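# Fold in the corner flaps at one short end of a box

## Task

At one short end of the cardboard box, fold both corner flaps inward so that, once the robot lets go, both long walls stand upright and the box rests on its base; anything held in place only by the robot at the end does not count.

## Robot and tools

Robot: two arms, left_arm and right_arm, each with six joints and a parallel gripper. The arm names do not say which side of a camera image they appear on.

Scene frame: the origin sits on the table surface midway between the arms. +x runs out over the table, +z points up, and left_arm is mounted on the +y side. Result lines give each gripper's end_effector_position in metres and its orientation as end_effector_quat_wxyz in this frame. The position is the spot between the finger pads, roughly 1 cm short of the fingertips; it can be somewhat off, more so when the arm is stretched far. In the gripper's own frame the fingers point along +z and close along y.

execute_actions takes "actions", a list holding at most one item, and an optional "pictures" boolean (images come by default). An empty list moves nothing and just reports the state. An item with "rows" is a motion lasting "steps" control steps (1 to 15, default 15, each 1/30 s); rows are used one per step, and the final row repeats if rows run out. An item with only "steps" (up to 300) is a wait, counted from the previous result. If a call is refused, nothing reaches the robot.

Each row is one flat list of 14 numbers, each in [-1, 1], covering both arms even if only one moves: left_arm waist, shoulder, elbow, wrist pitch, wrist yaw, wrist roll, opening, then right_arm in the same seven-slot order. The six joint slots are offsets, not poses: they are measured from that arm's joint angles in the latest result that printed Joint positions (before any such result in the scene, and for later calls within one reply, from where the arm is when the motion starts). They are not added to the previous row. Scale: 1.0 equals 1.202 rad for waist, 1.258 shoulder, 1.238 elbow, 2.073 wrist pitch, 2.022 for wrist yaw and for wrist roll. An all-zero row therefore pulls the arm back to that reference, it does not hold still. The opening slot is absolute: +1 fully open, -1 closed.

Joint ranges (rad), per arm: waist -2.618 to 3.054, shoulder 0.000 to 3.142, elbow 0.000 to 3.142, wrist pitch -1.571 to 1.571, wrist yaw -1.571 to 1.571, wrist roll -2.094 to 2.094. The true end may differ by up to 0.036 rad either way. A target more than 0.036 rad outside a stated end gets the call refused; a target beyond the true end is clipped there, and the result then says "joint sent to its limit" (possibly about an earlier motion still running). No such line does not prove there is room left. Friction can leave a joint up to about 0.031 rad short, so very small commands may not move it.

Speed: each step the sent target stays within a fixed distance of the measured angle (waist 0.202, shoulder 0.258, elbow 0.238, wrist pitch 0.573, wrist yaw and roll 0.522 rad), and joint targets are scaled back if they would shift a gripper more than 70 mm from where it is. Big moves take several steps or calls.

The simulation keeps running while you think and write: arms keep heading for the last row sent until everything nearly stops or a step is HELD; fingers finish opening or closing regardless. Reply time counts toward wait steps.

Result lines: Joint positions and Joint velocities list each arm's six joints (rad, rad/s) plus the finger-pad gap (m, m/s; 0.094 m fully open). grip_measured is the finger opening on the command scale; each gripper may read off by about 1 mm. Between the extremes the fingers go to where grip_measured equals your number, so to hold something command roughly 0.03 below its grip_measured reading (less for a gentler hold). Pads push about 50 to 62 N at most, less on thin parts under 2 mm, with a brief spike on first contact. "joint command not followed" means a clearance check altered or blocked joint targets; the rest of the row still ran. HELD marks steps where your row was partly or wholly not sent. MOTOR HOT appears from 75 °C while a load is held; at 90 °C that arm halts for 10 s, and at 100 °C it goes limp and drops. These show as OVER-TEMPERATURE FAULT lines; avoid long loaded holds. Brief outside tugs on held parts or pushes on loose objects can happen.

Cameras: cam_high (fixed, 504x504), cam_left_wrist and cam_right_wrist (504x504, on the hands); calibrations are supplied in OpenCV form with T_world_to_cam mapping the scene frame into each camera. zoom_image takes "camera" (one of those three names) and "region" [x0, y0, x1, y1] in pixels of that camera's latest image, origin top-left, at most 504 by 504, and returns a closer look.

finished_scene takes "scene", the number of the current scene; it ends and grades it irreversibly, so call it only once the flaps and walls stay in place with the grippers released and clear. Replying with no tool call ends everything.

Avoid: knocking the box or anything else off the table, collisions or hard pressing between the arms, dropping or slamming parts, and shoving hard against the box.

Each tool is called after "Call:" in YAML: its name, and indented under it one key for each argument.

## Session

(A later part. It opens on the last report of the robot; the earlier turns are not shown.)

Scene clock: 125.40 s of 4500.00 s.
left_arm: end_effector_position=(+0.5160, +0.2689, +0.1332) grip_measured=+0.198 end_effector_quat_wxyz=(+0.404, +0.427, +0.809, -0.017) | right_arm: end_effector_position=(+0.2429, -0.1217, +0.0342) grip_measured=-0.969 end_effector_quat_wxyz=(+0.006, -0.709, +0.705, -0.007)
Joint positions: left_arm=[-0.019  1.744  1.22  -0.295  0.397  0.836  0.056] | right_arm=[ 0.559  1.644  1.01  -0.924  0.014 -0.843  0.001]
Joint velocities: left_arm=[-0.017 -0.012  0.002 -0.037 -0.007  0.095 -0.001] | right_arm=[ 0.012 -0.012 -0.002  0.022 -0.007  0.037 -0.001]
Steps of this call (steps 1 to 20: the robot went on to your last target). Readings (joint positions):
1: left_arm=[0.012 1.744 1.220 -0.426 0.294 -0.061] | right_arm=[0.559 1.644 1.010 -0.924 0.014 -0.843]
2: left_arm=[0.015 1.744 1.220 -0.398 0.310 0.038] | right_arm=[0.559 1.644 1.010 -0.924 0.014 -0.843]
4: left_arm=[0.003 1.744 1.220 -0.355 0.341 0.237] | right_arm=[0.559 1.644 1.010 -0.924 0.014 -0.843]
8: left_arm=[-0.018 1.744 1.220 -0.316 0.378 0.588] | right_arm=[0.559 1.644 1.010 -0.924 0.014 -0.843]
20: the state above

Call:
execute_actions:
  actions:
    - {"rows":[[0,0,0,0.06,0.08,0.012,0.2,0,0,0,-0.005,-0.008,-0.008,-0.985],[0,0,-0.02,0.12,0.16,0.012,0.2,0,0,0,-0.005,-0.008,-0.008,-0.985],[0,0,-0.05,0.178,0.262,0.012,0.2,0,0,0,-0.005,-0.008,-0.008,-0.985],[0,0.02,-0.08,0.178,0.262,0.012,0.2,0,0,0,-0.005,-0.008,-0.008,-0.985],[0,0.04,-0.11,0.178,0.262,0.012,0.2,0,0,0,-0.005,-0.008,-0.008,-0.985],[-0.01,0.06,-0.14,0.178,0.262,0.012,0.2,0,0,0,-0.005,-0.008,-0.008,-0.985],[-0.02,0.08,-0.17,0.178,0.262,0.012,0.2,0,0,0,-0.005,-0.008,-0.008,-0.985],[-0.03,0.1,-0.19,0.178,0.262,0.012,0.2,0,0,0,-0.005,-0.008,-0.008,-0.985],[-0.04,0.12,-0.21,0.178,0.262,0.012,0.2,0,0,0,-0.005,-0.008,-0.008,-0.985],[-0.05,0.14,-0.215,0.178,0.262,0.012,0.2,0,0,0,-0.005,-0.008,-0.008,-0.985]],"steps":15}
  pictures: false

Call:
execute_actions:
  actions:
    - {"steps":12}

Scene clock: 132.47 s of 4500.00 s.
left_arm: end_effector_position=(+0.4467, +0.1760, +0.0357) grip_measured=+0.198 end_effector_quat_wxyz=(+0.409, +0.487, +0.723, -0.269) | right_arm: end_effector_position=(+0.2429, -0.1217, +0.0342) grip_measured=-0.969 end_effector_quat_wxyz=(+0.006, -0.709, +0.705, -0.007)
Joint positions: left_arm=[-0.08   1.945  0.949  0.029  0.887  0.855  0.056] | right_arm=[ 0.559  1.644  1.01  -0.924  0.014 -0.843  0.001]
Joint velocities: left_arm=[-0.002  0.022 -0.061 -0.037  0.168 -0.037  0.   ] | right_arm=[-0.007 -0.007 -0.022 -0.022  0.11   0.007 -0.001]
Steps of this call (steps 1 to 30: the robot went on to your last target; steps 31 to 90: nothing new was sent; then 3.57 s passed at rest; steps 91 to 105: all 15 steps of this action). Readings (joint positions):
91: left_arm=[-0.018 1.744 1.220 -0.284 0.420 0.854] | right_arm=[0.559 1.644 1.010 -0.924 0.014 -0.843]
92: left_arm=[-0.018 1.744 1.215 -0.252 0.468 0.854] | right_arm=[0.559 1.644 1.010 -0.924 0.014 -0.843]
94: left_arm=[-0.018 1.744 1.188 -0.136 0.623 0.854] | right_arm=[0.559 1.644 1.010 -0.924 0.014 -0.843]
98: left_arm=[-0.025 1.778 1.075 0.011 0.803 0.855] | right_arm=[0.559 1.644 1.010 -0.924 0.014 -0.843]
105: the state above

Scene clock: 132.87 s of 4500.00 s.
left_arm: end_effector_position=(+0.4477, +0.1729, +0.0428) grip_measured=+0.198 end_effector_quat_wxyz=(+0.422, +0.491, +0.711, -0.275) | right_arm: end_effector_position=(+0.2429, -0.1217, +0.0342) grip_measured=-0.969 end_effector_quat_wxyz=(+0.006, -0.709, +0.705, -0.007)
Joint positions: left_arm=[-0.08   1.94   0.948  0.05   0.915  0.855  0.056] | right_arm=[ 0.559  1.644  1.01  -0.924  0.014 -0.843  0.001]
Joint velocities: left_arm=[ 0.002 -0.017 -0.002  0.007 -0.007 -0.007 -0.   ] | right_arm=[ 0.012  0.002 -0.002 -0.037 -0.022  0.037  0.   ]
Steps of this call (steps 1 to 12: the robot went on to your last target). Readings (joint positions):
1: left_arm=[-0.080 1.945 0.948 0.030 0.893 0.855] | right_arm=[0.559 1.644 1.010 -0.924 0.014 -0.843]
2: left_arm=[-0.080 1.943 0.948 0.037 0.897 0.855] | right_arm=[0.559 1.644 1.010 -0.924 0.014 -0.843]
4: left_arm=[-0.080 1.940 0.948 0.044 0.905 0.855] | right_arm=[0.559 1.644 1.010 -0.924 0.014 -0.843]
8: left_arm=[-0.080 1.940 0.948 0.049 0.912 0.855] | right_arm=[0.559 1.644 1.010 -0.924 0.014 -0.843]
12: the state above
camera_calibration (this result's frames):
cam_left_wrist: T_world_to_cam=[[-0.938943, -0.343577, -0.018471, 0.474737], [-0.265176, 0.756804, -0.597436, 0.0488245], [0.219244, -0.556061, -0.801704, 0.134195], [0, 0, 0, 1]] pos_world=[0.429276, 0.200779, 0.145523]
cam_right_wrist: T_world_to_cam=[[0.966099, -0.25448, -0.0435081, -0.258067], [-0.175619, -0.771303, 0.611759, -0.0562292], [-0.189239, -0.583379, -0.789847, 0.103663], [0, 0, 0, 1]] pos_world=[0.25906, -0.0485682, 0.105048]

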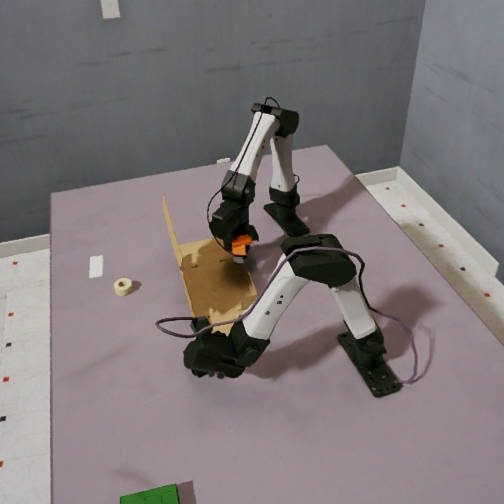

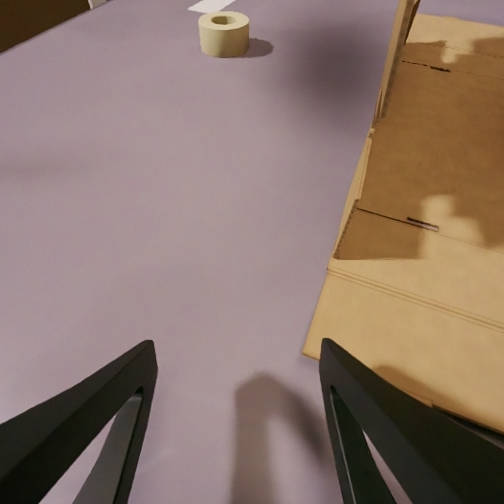

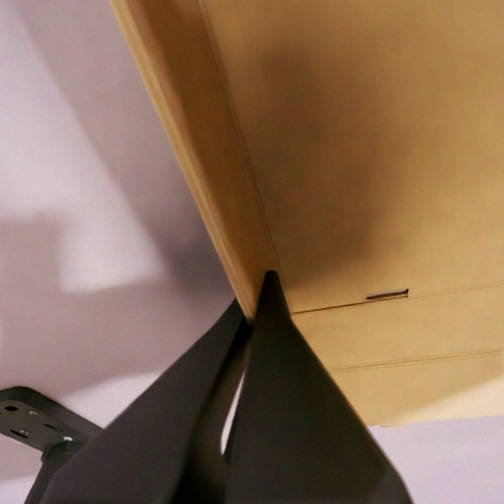

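Call:
execute_actions:
  actions:
    - {"rows":[[-0.02,0.01,0,0,0,0,0.5,0,0,0,-0.005,-0.008,-0.008,-0.985],[-0.04,0.02,0,0,0,0,0.5,0,0,0,-0.005,-0.008,-0.008,-0.985],[-0.06,0.028,0,0,0,0,0.5,0,0,0,-0.005,-0.008,-0.008,-0.985],[-0.08,0.028,0,0,0,0,0.5,0,0,0,-0.005,-0.008,-0.008,-0.985],[-0.1,0.028,0,0,0,0,0.5,0,0,0,-0.005,-0.008,-0.008,-0.985],[-0.12,0.028,0,0,0,0,0.5,0,0,0,-0.005,-0.008,-0.008,-0.985],[-0.14,0.028,0,0,0,0,0.5,0,0,0,-0.005,-0.008,-0.008,-0.985],[-0.155,0.028,0,0,0,0,0.5,0,0,0,-0.005,-0.008,-0.008,-0.985],[-0.17,0.028,0,0,0,0,0.5,0,0,0,-0.005,-0.008,-0.008,-0.985]],"steps":15}

Scene clock: 140.47 s of 4500.00 s.
left_arm: end_effector_position=(+0.4052, +0.0924, +0.0333) grip_measured=+0.498 end_effector_quat_wxyz=(+0.381, +0.561, +0.660, -0.323) | right_arm: end_effector_position=(+0.2429, -0.1217, +0.0342) grip_measured=-0.969 end_effector_quat_wxyz=(+0.006, -0.709, +0.705, -0.007)
Joint positions: left_arm=[-0.292  1.966  0.948  0.052  0.916  0.855  0.07 ] | right_arm=[ 0.559  1.644  1.01  -0.924  0.014 -0.843  0.001]
Joint velocities: left_arm=[ 0.042 -0.002  0.017  0.022 -0.022  0.007 -0.001] | right_arm=[ 0.007 -0.007 -0.012  0.022  0.007 -0.022 -0.   ]
Steps of this call (steps 1 to 30: the robot went on to your last target; steps 31 to 90: nothing new was sent; then 4.10 s passed at rest; steps 91 to 105: all 15 steps of this action). Readings (joint positions):
91: left_arm=[-0.081 1.940 0.948 0.052 0.917 0.855] | right_arm=[0.559 1.644 1.010 -0.924 0.014 -0.843]
92: left_arm=[-0.086 1.941 0.948 0.052 0.917 0.855] | right_arm=[0.559 1.644 1.010 -0.924 0.014 -0.843]
94: left_arm=[-0.115 1.948 0.948 0.052 0.916 0.855] | right_arm=[0.559 1.644 1.010 -0.924 0.014 -0.843]
98: left_arm=[-0.220 1.964 0.948 0.052 0.915 0.855] | right_arm=[0.559 1.644 1.010 -0.924 0.014 -0.843]
105: the state above
camera_calibration (this result's frames):
cam_left_wrist: T_world_to_cam=[[-0.990483, -0.13758, 0.00389911, 0.408079], [-0.113316, 0.799069, -0.590465, 0.027091], [0.0781202, -0.585287, -0.807054, 0.151219], [0, 0, 0, 1]] pos_world=[0.395451, 0.123003, 0.136447]
cam_right_wrist: T_world_to_cam=[[0.966099, -0.25448, -0.0435081, -0.258067], [-0.175619, -0.771303, 0.611759, -0.0562292], [-0.189239, -0.583379, -0.789847, 0.103663], [0, 0, 0, 1]] pos_world=[0.25906, -0.0485682, 0.105048]

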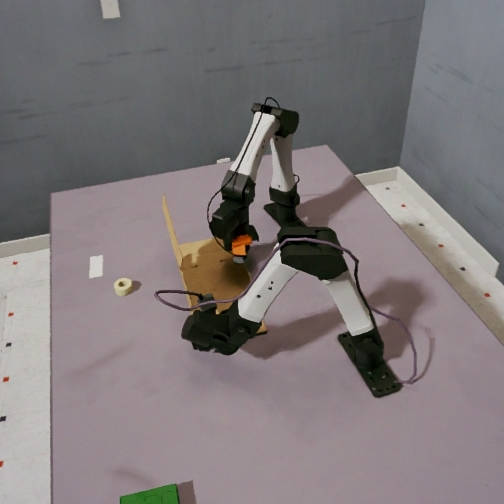

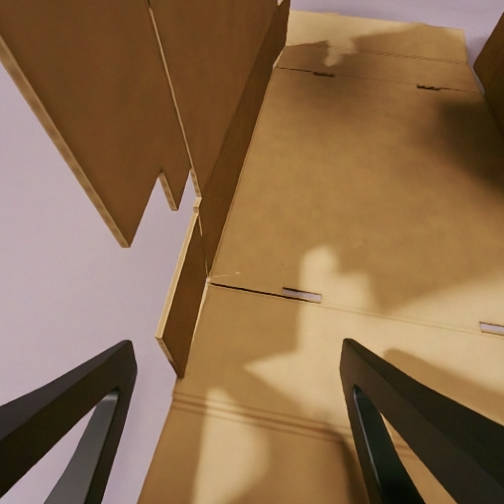

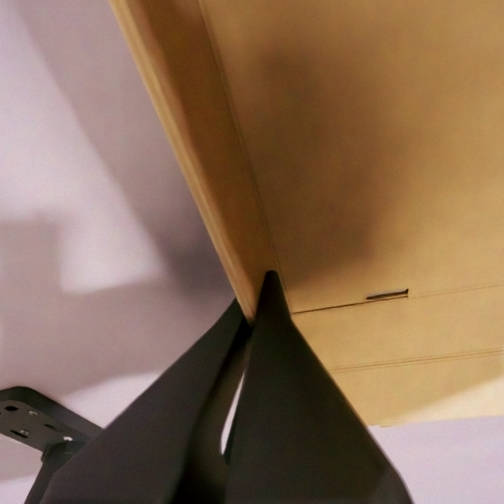

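Call:
execute_actions:
  actions:
    - {"rows":[[0,0.015,0,0,0,0,0.5,0,0,0,-0.005,-0.008,-0.008,-0.985],[-0.005,0.025,0,0,0,0,0.5,0,0,0,-0.005,-0.008,-0.008,-0.985],[-0.01,0.025,0,0,0,0,0.5,0,0,0,-0.005,-0.008,-0.008,-0.985],[-0.02,0.025,0,0,0,0,0.5,0,0,0,-0.005,-0.008,-0.008,-0.985],[-0.03,0.025,0,0,0,0,0.5,0,0,0,-0.005,-0.008,-0.008,-0.985],[-0.04,0.025,0,0,0,0,0.5,0,0,0,-0.005,-0.008,-0.008,-0.985]],"steps":15}

Scene clock: 144.83 s of 4500.00 s.
left_arm: end_effector_position=(+0.3934, +0.0777, +0.0252) grip_measured=+0.498 end_effector_quat_wxyz=(+0.366, +0.573, +0.653, -0.334) | right_arm: end_effector_position=(+0.2426, -0.1217, +0.0342) grip_measured=-0.969 end_effector_quat_wxyz=(+0.006, -0.710, +0.704, -0.007)
Joint positions: left_arm=[-0.336  1.986  0.948  0.052  0.912  0.855  0.07 ] | right_arm=[ 0.559  1.644  1.01  -0.925  0.013 -0.845  0.001]
Joint velocities: left_arm=[-0.012 -0.007  0.007  0.022  0.007  0.007  0.001] | right_arm=[-0.002 -0.002 -0.012  0.007 -0.007 -0.066 -0.001]
Steps of this call (steps 1 to 15: the robot went on to your last target; steps 16 to 90: nothing new was sent; then 0.87 s passed at rest; steps 91 to 105: all 15 steps of this action). Readings (joint positions):
91: left_arm=[-0.291 1.966 0.948 0.052 0.916 0.855] | right_arm=[0.559 1.644 1.010 -0.924 0.014 -0.843]
92: left_arm=[-0.291 1.967 0.948 0.052 0.916 0.855] | right_arm=[0.559 1.644 1.010 -0.924 0.014 -0.843]
94: left_arm=[-0.294 1.974 0.948 0.052 0.916 0.855] | right_arm=[0.559 1.644 1.010 -0.924 0.014 -0.843]
98: left_arm=[-0.325 1.985 0.948 0.052 0.915 0.855] | right_arm=[0.559 1.644 1.010 -0.924 0.014 -0.843]
105: the state above
camera_calibration (this result's frames):
cam_left_wrist: T_world_to_cam=[[-0.995163, -0.0958169, 0.0216566, 0.39254], [-0.0904639, 0.807968, -0.582241, 0.0228451], [0.0382907, -0.581384, -0.812728, 0.15253], [0, 0, 0, 1]] pos_world=[0.386868, 0.107832, 0.128765]
cam_right_wrist: T_world_to_cam=[[0.966623, -0.252242, -0.0448756, -0.257608], [-0.173024, -0.771887, 0.611762, -0.0569585], [-0.188951, -0.583579, -0.789768, 0.103523], [0, 0, 0, 1]] pos_world=[0.258715, -0.0485315, 0.105044]

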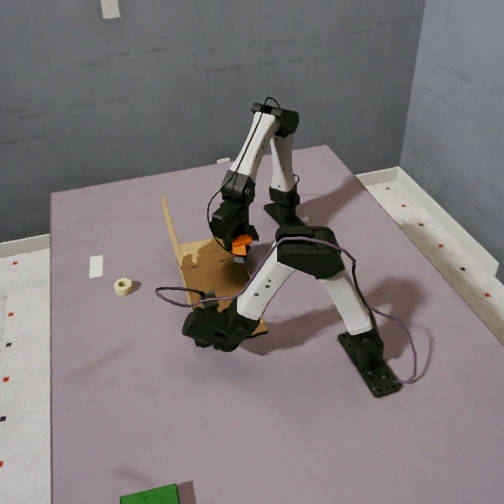

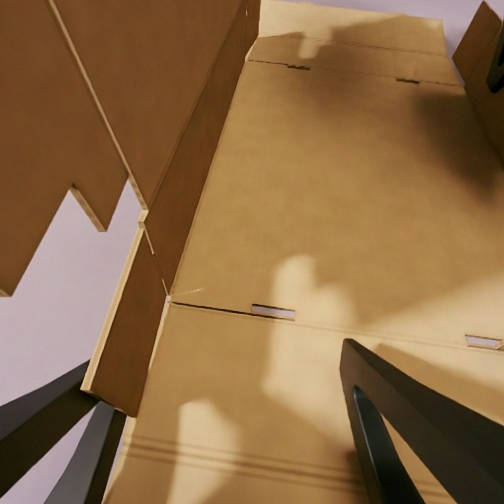

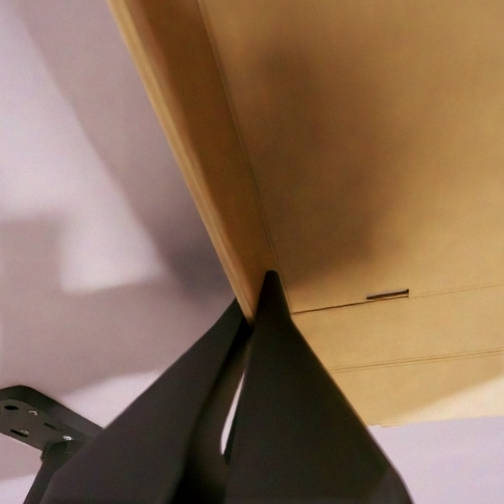

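Call:
execute_actions:
  actions:
    - {"rows":[[-0.005,-0.015,-0.01,0.01,0,0,0.5,0,0,0,-0.005,-0.008,-0.008,-0.985],[-0.007,-0.021,-0.02,0.012,0,0,0.5,0,0,0,-0.005,-0.008,-0.008,-0.985],[-0.01,-0.027,-0.03,0.015,0,0,0.5,0,0,0,-0.005,-0.008,-0.008,-0.985],[-0.012,-0.033,-0.04,0.017,0,0,0.5,0,0,0,-0.005,-0.008,-0.008,-0.985],[-0.014,-0.04,-0.05,0.02,0,0,0.5,0,0,0,-0.005,-0.008,-0.008,-0.985],[-0.016,-0.046,-0.06,0.022,0,0,0.5,0,0,0,-0.005,-0.008,-0.008,-0.985],[-0.018,-0.052,-0.07,0.024,0,0,0.5,0,0,0,-0.005,-0.008,-0.008,-0.985],[-0.02,-0.058,-0.08,0.026,0,0,0.5,0,0,0,-0.005,-0.008,-0.008,-0.985],[-0.023,-0.064,-0.09,0.028,0,0,0.5,0,0,0,-0.005,-0.008,-0.008,-0.985],[-0.025,-0.07,-0.097,0.03,0,0,0.5,0,0,0,-0.005,-0.008,-0.008,-0.985]],"steps":15}

Scene clock: 150.63 s of 4500.00 s.
left_arm: end_effector_position=(+0.3723, +0.0804, +0.0249) grip_measured=+0.498 end_effector_quat_wxyz=(+0.367, +0.580, +0.650, -0.326) | right_arm: end_effector_position=(+0.2405, -0.1220, +0.0342) grip_measured=-0.969 end_effector_quat_wxyz=(+0.002, -0.717, +0.697, -0.003)
Joint positions: left_arm=[-0.351  1.921  0.849  0.099  0.894  0.855  0.07 ] | right_arm=[ 0.559  1.644  1.01  -0.932  0.006 -0.866  0.001]
Joint velocities: left_arm=[-0.007 -0.007 -0.012  0.007 -0.007  0.051 -0.   ] | right_arm=[ 0.007  0.002  0.012 -0.007  0.022 -0.066 -0.   ]
Steps of this call (steps 1 to 15: the robot went on to your last target; steps 16 to 90: nothing new was sent; then 2.30 s passed at rest; steps 91 to 105: all 15 steps of this action). Readings (joint positions):
91: left_arm=[-0.336 1.986 0.948 0.052 0.912 0.855] | right_arm=[0.559 1.644 1.010 -0.925 0.013 -0.845]
92: left_arm=[-0.336 1.986 0.948 0.052 0.912 0.855] | right_arm=[0.559 1.644 1.010 -0.925 0.013 -0.846]
94: left_arm=[-0.337 1.980 0.937 0.062 0.910 0.855] | right_arm=[0.559 1.644 1.010 -0.925 0.013 -0.847]
98: left_arm=[-0.340 1.948 0.890 0.081 0.902 0.855] | right_arm=[0.559 1.644 1.010 -0.929 0.009 -0.857]
105: the state above
camera_calibration (this result's frames):
cam_left_wrist: T_world_to_cam=[[-0.99576, -0.0918989, 0.00407417, 0.372154], [-0.077543, 0.814734, -0.574627, 0.0130399], [0.0494882, -0.572506, -0.818406, 0.149863], [0, 0, 0, 1]] pos_world=[0.364171, 0.109374, 0.128625]
cam_right_wrist: T_world_to_cam=[[0.971129, -0.232229, -0.0545754, -0.253956], [-0.150912, -0.775228, 0.613389, -0.0633336], [-0.184755, -0.587444, -0.787893, 0.101374], [0, 0, 0, 1]] pos_world=[0.255795, -0.0485226, 0.10486]

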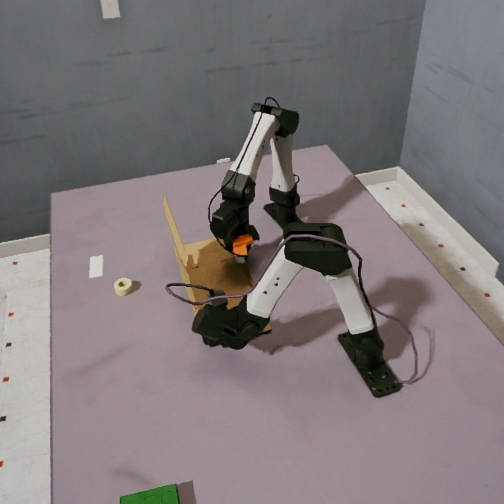

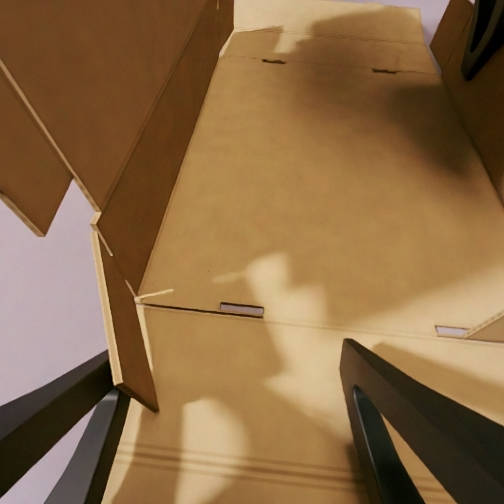

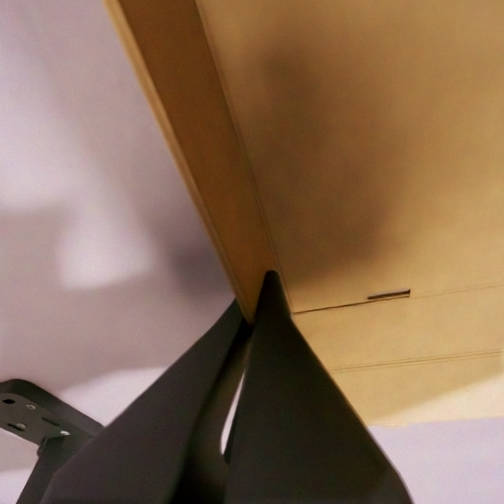

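Call:
execute_actions:
  actions:
    - {"rows":[[-0.012,0,0,0,0.01,0,0.47,0,0,0,0,0,0.005,-0.985],[-0.016,0,0,0,0.01,0,0.44,0,0,0,0,0,0.005,-0.985],[-0.02,0,0,0,0.01,0,0.41,0,0,0,0,0,0.005,-0.985],[-0.025,0,0,0,0.01,0,0.38,0,0,0,0,0,0.005,-0.985],[-0.03,0,0,0,0.01,0,0.35,0,0,0,0,0,0.005,-0.985],[-0.035,0,0,0,0.01,0,0.32,0,0,0,0,0,0.005,-0.985],[-0.04,0,0,0,0.01,0,0.29,0,0,0,0,0,0.005,-0.985],[-0.045,0,0,0,0.01,0,0.26,0,0,0,0,0,0.005,-0.985],[-0.05,0,0,0,0.01,0,0.25,0,0,0,0,0,0.005,-0.985],[-0.055,0,0,0,0.01,0,0.25,0,0,0,0,0,0.005,-0.985]],"steps":15}

Scene clock: 155.30 s of 4500.00 s.
left_arm: end_effector_position=(+0.3600, +0.0646, +0.0243) grip_measured=+0.253 end_effector_quat_wxyz=(+0.359, +0.596, +0.637, -0.333) | right_arm: end_effector_position=(+0.2405, -0.1221, +0.0342) grip_measured=-0.969 end_effector_quat_wxyz=(+0.002, -0.717, +0.697, -0.003)
Joint positions: left_arm=[-0.402  1.921  0.848  0.1    0.889  0.855  0.059] | right_arm=[ 0.559  1.644  1.01  -0.933  0.006 -0.867  0.001]
Joint velocities: left_arm=[-0.012 -0.012 -0.012  0.007 -0.051 -0.051  0.001] | right_arm=[-0.002 -0.012  0.007 -0.007 -0.037 -0.037 -0.001]
Steps of this call (steps 1 to 15: the robot went on to your last target; steps 16 to 90: nothing new was sent; then 1.17 s passed at rest; steps 91 to 105: all 15 steps of this action). Readings (joint positions):
91: left_arm=[-0.351 1.921 0.848 0.100 0.893 0.855] | right_arm=[0.559 1.644 1.010 -0.932 0.006 -0.866]
92: left_arm=[-0.351 1.921 0.848 0.100 0.893 0.855] | right_arm=[0.559 1.644 1.010 -0.932 0.006 -0.866]
94: left_arm=[-0.354 1.921 0.848 0.100 0.892 0.855] | right_arm=[0.559 1.644 1.010 -0.932 0.006 -0.867]
98: left_arm=[-0.374 1.921 0.848 0.100 0.889 0.855] | right_arm=[0.559 1.644 1.010 -0.933 0.006 -0.867]
105: the state above
camera_calibration (this result's frames):
cam_left_wrist: T_world_to_cam=[[-0.999026, -0.04408, 0.00177211, 0.356651], [-0.0371758, 0.819563, -0.571782, 0.00965594], [0.0237518, -0.571291, -0.820404, 0.150202], [0, 0, 0, 1]] pos_world=[0.353096, 0.0936166, 0.128115]
cam_right_wrist: T_world_to_cam=[[0.97129, -0.231503, -0.0547914, -0.253845], [-0.150146, -0.775183, 0.613634, -0.0635796], [-0.184531, -0.58779, -0.787687, 0.10122], [0, 0, 0, 1]] pos_world=[0.255689, -0.0485553, 0.104836]

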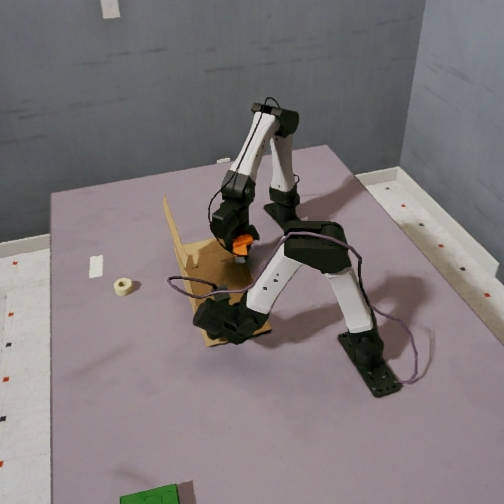

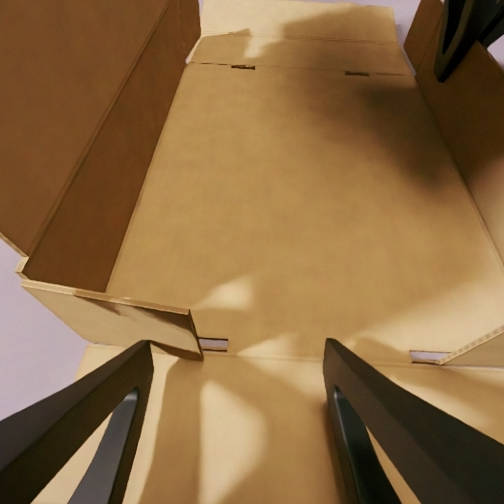

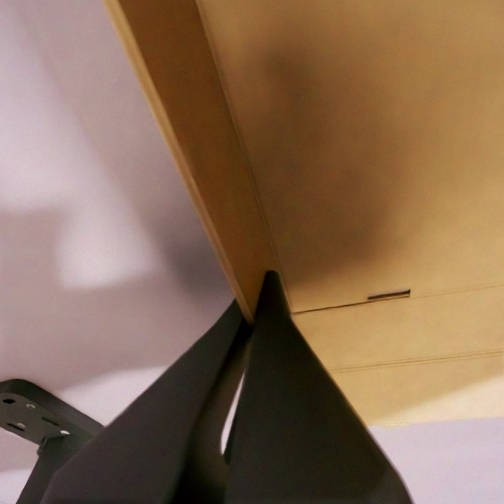

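Call:
execute_actions:
  actions:
    - {"rows":[[-0.015,0,0,0,0.01,0,0.27,0,0,0,0,0,0.005,-0.985],[-0.02,0,0,0,0.01,0,0.29,0,0,0,0,0,0.005,-0.985],[-0.025,0,0,0,0.01,0,0.31,0,0,0,0,0,0.005,-0.985],[-0.03,0,0,0,0.01,0,0.33,0,0,0,0,0,0.005,-0.985],[-0.036,0,0,0,0.01,0,0.35,0,0,0,0,0,0.005,-0.985]],"steps":15}

Scene clock: 158.03 s of 4500.00 s.
left_arm: end_effector_position=(+0.3525, +0.0557, +0.0242) grip_measured=+0.348 end_effector_quat_wxyz=(+0.354, +0.605, +0.628, -0.338) | right_arm: end_effector_position=(+0.2405, -0.1221, +0.0342) grip_measured=-0.969 end_effector_quat_wxyz=(+0.002, -0.717, +0.697, -0.003)
Joint positions: left_arm=[-0.431  1.921  0.848  0.1    0.888  0.855  0.063] | right_arm=[ 0.559  1.644  1.01  -0.933  0.006 -0.866  0.001]
Joint velocities: left_arm=[-0.007 -0.012 -0.002 -0.007  0.095  0.007 -0.   ] | right_arm=[ 0.002 -0.007  0.002  0.022  0.022  0.066 -0.001]
Steps of this call (steps 1 to 15: the robot went on to your last target; steps 16 to 67: nothing new was sent; steps 68 to 82: all 15 steps of this action). Readings (joint positions):
68: left_arm=[-0.402 1.921 0.848 0.100 0.889 0.855] | right_arm=[0.559 1.644 1.010 -0.933 0.006 -0.867]
69: left_arm=[-0.403 1.921 0.848 0.100 0.889 0.855] | right_arm=[0.559 1.644 1.010 -0.933 0.006 -0.867]
71: left_arm=[-0.408 1.921 0.848 0.100 0.888 0.855] | right_arm=[0.559 1.644 1.010 -0.933 0.006 -0.867]
75: left_arm=[-0.427 1.921 0.848 0.100 0.888 0.855] | right_arm=[0.559 1.644 1.010 -0.933 0.006 -0.866]
82: the state above
camera_calibration (this result's frames):
cam_left_wrist: T_world_to_cam=[[-0.999878, -0.0155321, 0.00152515, 0.347422], [-0.013619, 0.820624, -0.571306, 0.00822696], [0.00762201, -0.571257, -0.820736, 0.150934], [0, 0, 0, 1]] pos_world=[0.346341, 0.0848668, 0.128047]
cam_right_wrist: T_world_to_cam=[[0.971113, -0.232243, -0.0547914, -0.253893], [-0.150738, -0.775072, 0.61363, -0.0634234], [-0.184979, -0.587645, -0.78769, 0.101346], [0, 0, 0, 1]] pos_world=[0.255745, -0.0485674, 0.104836]

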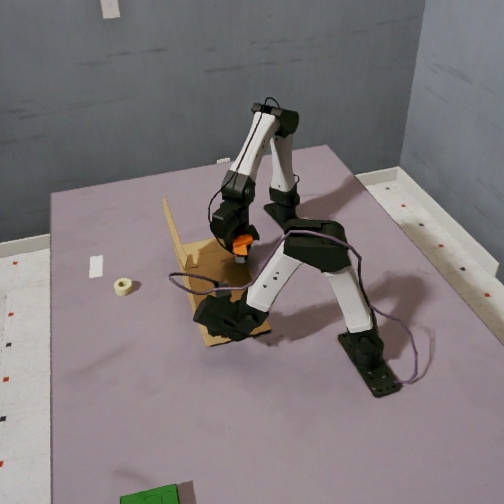

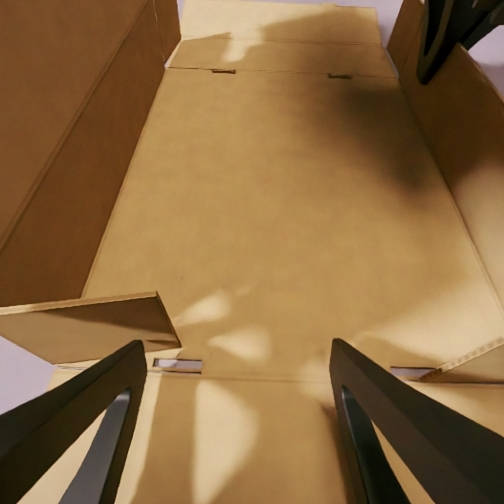

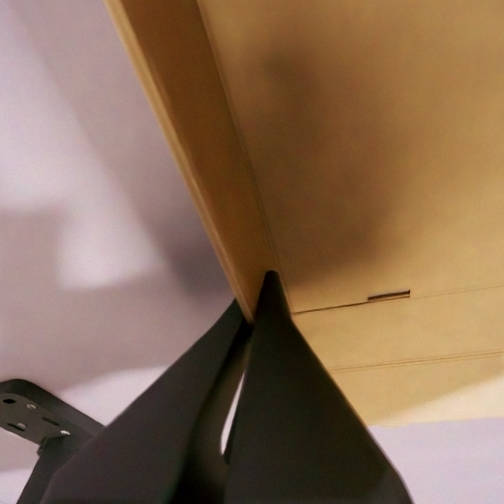

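Call:
execute_actions:
  actions:
    - {"rows":[[0.02,0,0,0,0,0,0.3,0,0,0,0,0,0,-0.8],[0.04,0,0,0,0,0,0.2,0,0,0,0,0,0,-0.5],[0.07,0,0,0,0,0,0.1,0,0,0,0,0,0,-0.2],[0.1,0,0,0,0,0,0,0,0,0,0,0,0,0.1],[0.13,0,0,0,0,0,0,0,0,0,0,0,0,0.2],[0.16,0,0,0,0,0,0,0,-0.01,0.03,-0.02,0,0,0.2],[0.19,0,0,0,0,0,0,0,-0.02,0.06,-0.04,0,0,0.2],[0.22,-0.02,0,0,0,0,0,0,-0.03,0.09,-0.06,0,0,0.2],[0.25,-0.04,0,0,0,0,0,0,-0.04,0.12,-0.08,0,0,0.2],[0.27,-0.07,0,0,0,0,0,0,-0.05,0.15,-0.1,0,0,0.2],[0.29,-0.1,0,0,0,0,0,0,-0.06,0.18,-0.12,0,0,0.2],[0.3,-0.13,0,0,0,0,0,0,-0.07,0.2,-0.13,0,0,0.2]],"steps":15}
  pictures: false

Call:
execute_actions:
  actions:
    - {"steps":15}

Scene clock: 162.93 s of 4500.00 s.
left_arm: end_effector_position=(+0.4386, +0.1853, +0.0759) grip_measured=+0.002 end_effector_quat_wxyz=(+0.461, +0.495, +0.700, -0.230) | right_arm: end_effector_position=(+0.2641, -0.1008, +0.1178) grip_measured=+0.198 end_effector_quat_wxyz=(+0.075, -0.715, +0.695, -0.008)
Joint positions: left_arm=[-0.059  1.778  0.848  0.099  0.881  0.855  0.047] | right_arm=[ 0.559  1.557  1.251 -1.114  0.006 -0.866  0.056]
Joint velocities: left_arm=[ 0.042 -0.564 -0.007  0.168 -0.022  0.007 -0.001] | right_arm=[-0.002 -0.33   0.291 -0.33  -0.037 -0.022 -0.001]
Steps of this call (steps 1 to 15: the robot went on to your last target; steps 16 to 90: nothing new was sent; then 1.40 s passed at rest; steps 91 to 105: all 15 steps of this action). Readings (joint positions):
91: left_arm=[-0.429 1.921 0.848 0.100 0.888 0.855] | right_arm=[0.559 1.644 1.010 -0.933 0.006 -0.866]
92: left_arm=[-0.423 1.921 0.848 0.100 0.888 0.855] | right_arm=[0.559 1.644 1.010 -0.933 0.006 -0.866]
94: left_arm=[-0.389 1.921 0.848 0.100 0.889 0.855] | right_arm=[0.559 1.644 1.010 -0.933 0.006 -0.866]
98: left_arm=[-0.240 1.921 0.848 0.100 0.890 0.855] | right_arm=[0.559 1.643 1.045 -0.977 0.006 -0.866]
105: the state above

Scene clock: 163.43 s of 4500.00 s.
left_arm: end_effector_position=(+0.4389, +0.1835, +0.0845) grip_measured=+0.002 end_effector_quat_wxyz=(+0.469, +0.499, +0.692, -0.226) | right_arm: end_effector_position=(+0.2525, -0.1112, +0.1211) grip_measured=+0.198 end_effector_quat_wxyz=(+0.049, -0.716, +0.696, -0.006)
Joint positions: left_arm=[-0.062  1.756  0.848  0.102  0.884  0.855  0.047] | right_arm=[ 0.559  1.545  1.259 -1.186  0.006 -0.866  0.056]
Joint velocities: left_arm=[ 0.002 -0.017 -0.002  0.007 -0.051 -0.022  0.001] | right_arm=[-0.002  0.007 -0.002 -0.022  0.007  0.022  0.   ]
Steps of this call (steps 1 to 15: the robot went on to your last target). Readings (joint positions):
1: left_arm=[-0.059 1.763 0.848 0.102 0.882 0.855] | right_arm=[0.559 1.548 1.258 -1.123 0.006 -0.866]
2: left_arm=[-0.061 1.757 0.848 0.104 0.883 0.855] | right_arm=[0.559 1.544 1.259 -1.133 0.006 -0.866]
4: left_arm=[-0.062 1.756 0.848 0.103 0.884 0.855] | right_arm=[0.559 1.545 1.259 -1.154 0.006 -0.866]
8: left_arm=[-0.062 1.756 0.848 0.102 0.884 0.855] | right_arm=[0.559 1.545 1.259 -1.176 0.006 -0.866]
15: the state above
camera_calibration (this result's frames):
cam_left_wrist: T_world_to_cam=[[-0.913818, -0.376746, -0.151654, 0.477186], [-0.21141, 0.760118, -0.614432, 0.0406112], [0.34676, -0.529417, -0.774257, 0.112273], [0, 0, 0, 1]] pos_world=[0.405715, 0.208348, 0.184248]
cam_right_wrist: T_world_to_cam=[[0.973078, -0.230474, -0.00127539, -0.26507], [-0.191561, -0.811834, 0.551571, -0.0928281], [-0.128158, -0.536477, -0.834127, 0.17537], [0, 0, 0, 1]] pos_world=[0.262626, -0.042371, 0.197144]

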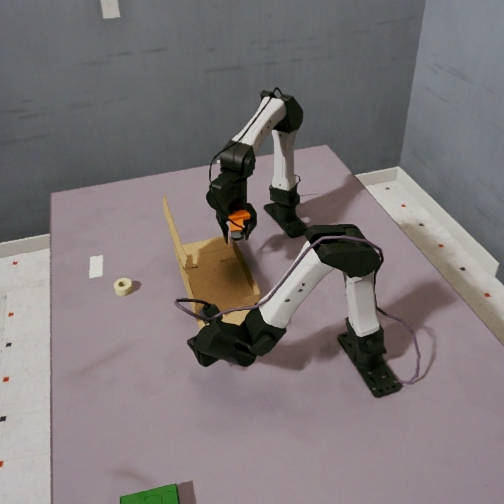

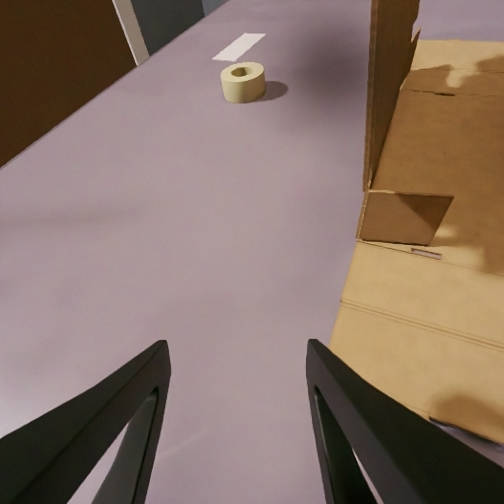

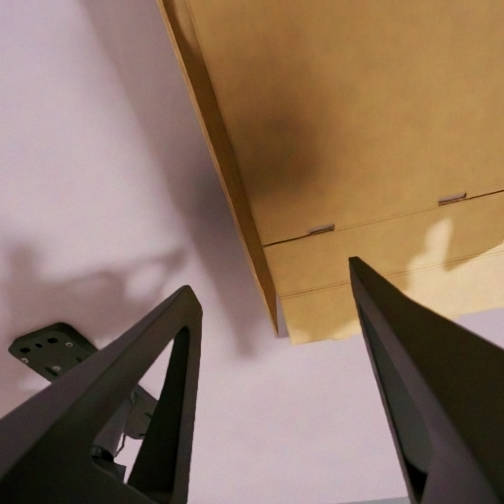

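Move the left arm clear to verify.

Call:
execute_actions:
  actions:
    - {"rows":[[0.1,-0.03,0,0,0,0,0,0,0,0,0,0,0,0.2],[0.2,-0.06,0,0,0,0,0,0,0,0,0,0,0,0.2],[0.3,-0.09,0,0,0,0,0,0,0,0,0,0,0,0.2],[0.4,-0.1,0,0,0,0,0,0,0,0,0,0,0,0.2],[0.5,-0.1,0,0,0,0,0,0,0,0,0,0,0,0.2]],"steps":15}

Call:
zoom_image:
  camera: "cam_high"
  region: [140, 180, 310, 360]

Scene clock: 166.10 s of 4500.00 s.
left_arm: end_effector_position=(+0.4488, +0.4388, +0.1251) grip_measured=+0.002 end_effector_quat_wxyz=(+0.542, +0.282, +0.791, -0.030) | right_arm: end_effector_position=(+0.2521, -0.1115, +0.1211) grip_measured=+0.198 end_effector_quat_wxyz=(+0.048, -0.716, +0.696, -0.006)
Joint positions: left_arm=[0.558 1.646 0.848 0.103 0.874 0.855 0.047] | right_arm=[ 0.559  1.545  1.259 -1.188  0.006 -0.866  0.056]
Joint velocities: left_arm=[-0.168 -0.002 -0.007 -0.037  0.037 -0.022 -0.   ] | right_arm=[-0.017 -0.017 -0.002 -0.007  0.066  0.066 -0.001]
Steps of this call (steps 1 to 15: the robot went on to your last target; steps 16 to 65: nothing new was sent; steps 66 to 80: all 15 steps of this action). Readings (joint positions):
66: left_arm=[-0.051 1.755 0.848 0.102 0.887 0.855] | right_arm=[0.559 1.545 1.259 -1.188 0.006 -0.866]
67: left_arm=[-0.020 1.749 0.848 0.099 0.890 0.855] | right_arm=[0.559 1.545 1.259 -1.188 0.006 -0.866]
69: left_arm=[0.091 1.719 0.848 0.095 0.890 0.855] | right_arm=[0.559 1.545 1.259 -1.188 0.006 -0.866]
73: left_arm=[0.361 1.653 0.848 0.101 0.888 0.855] | right_arm=[0.559 1.545 1.259 -1.188 0.006 -0.866]
80: the state above
camera_calibration (this result's frames):
cam_left_wrist: T_world_to_cam=[[-0.500601, -0.827473, -0.254336, 0.61378], [-0.562528, 0.534256, -0.630978, 0.132357], [0.657998, -0.172797, -0.732926, -0.0258913], [0, 0, 0, 1]] pos_world=[0.39875, 0.4327, 0.220644]
cam_right_wrist: T_world_to_cam=[[0.973075, -0.230477, -0.00236042, -0.264672], [-0.190778, -0.811129, 0.552877, -0.0933998], [-0.12934, -0.537541, -0.833259, 0.175194], [0, 0, 0, 1]] pos_world=[0.262387, -0.0425864, 0.196996]

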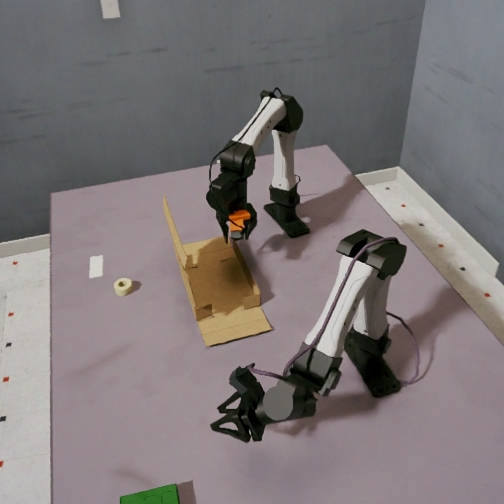

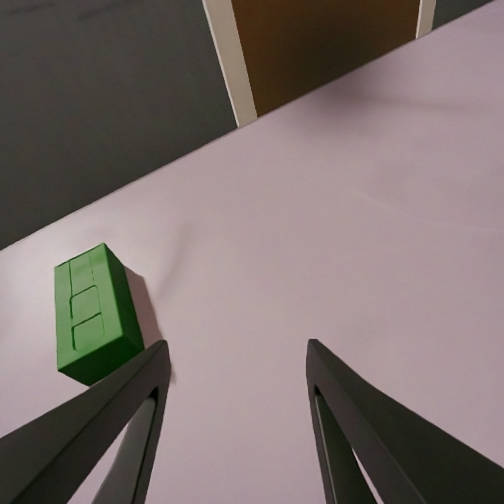

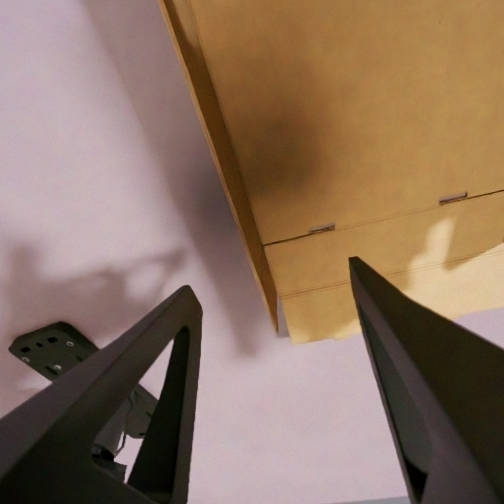

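Region (140, 180, 310, 360) of cam_high's 504x504 image, scaled by 2.800, with more detail than that image has.

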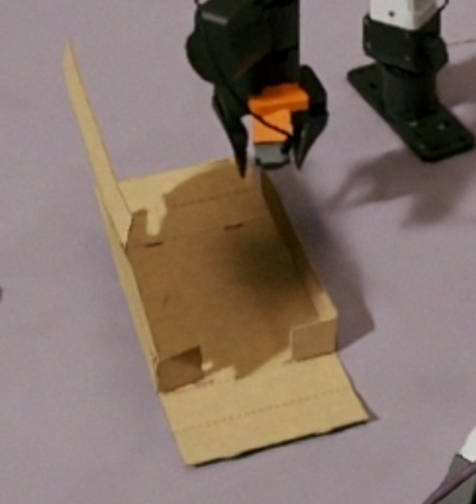

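Call:
finished_scene:
  scene: 1

The scene is finished: the task was done.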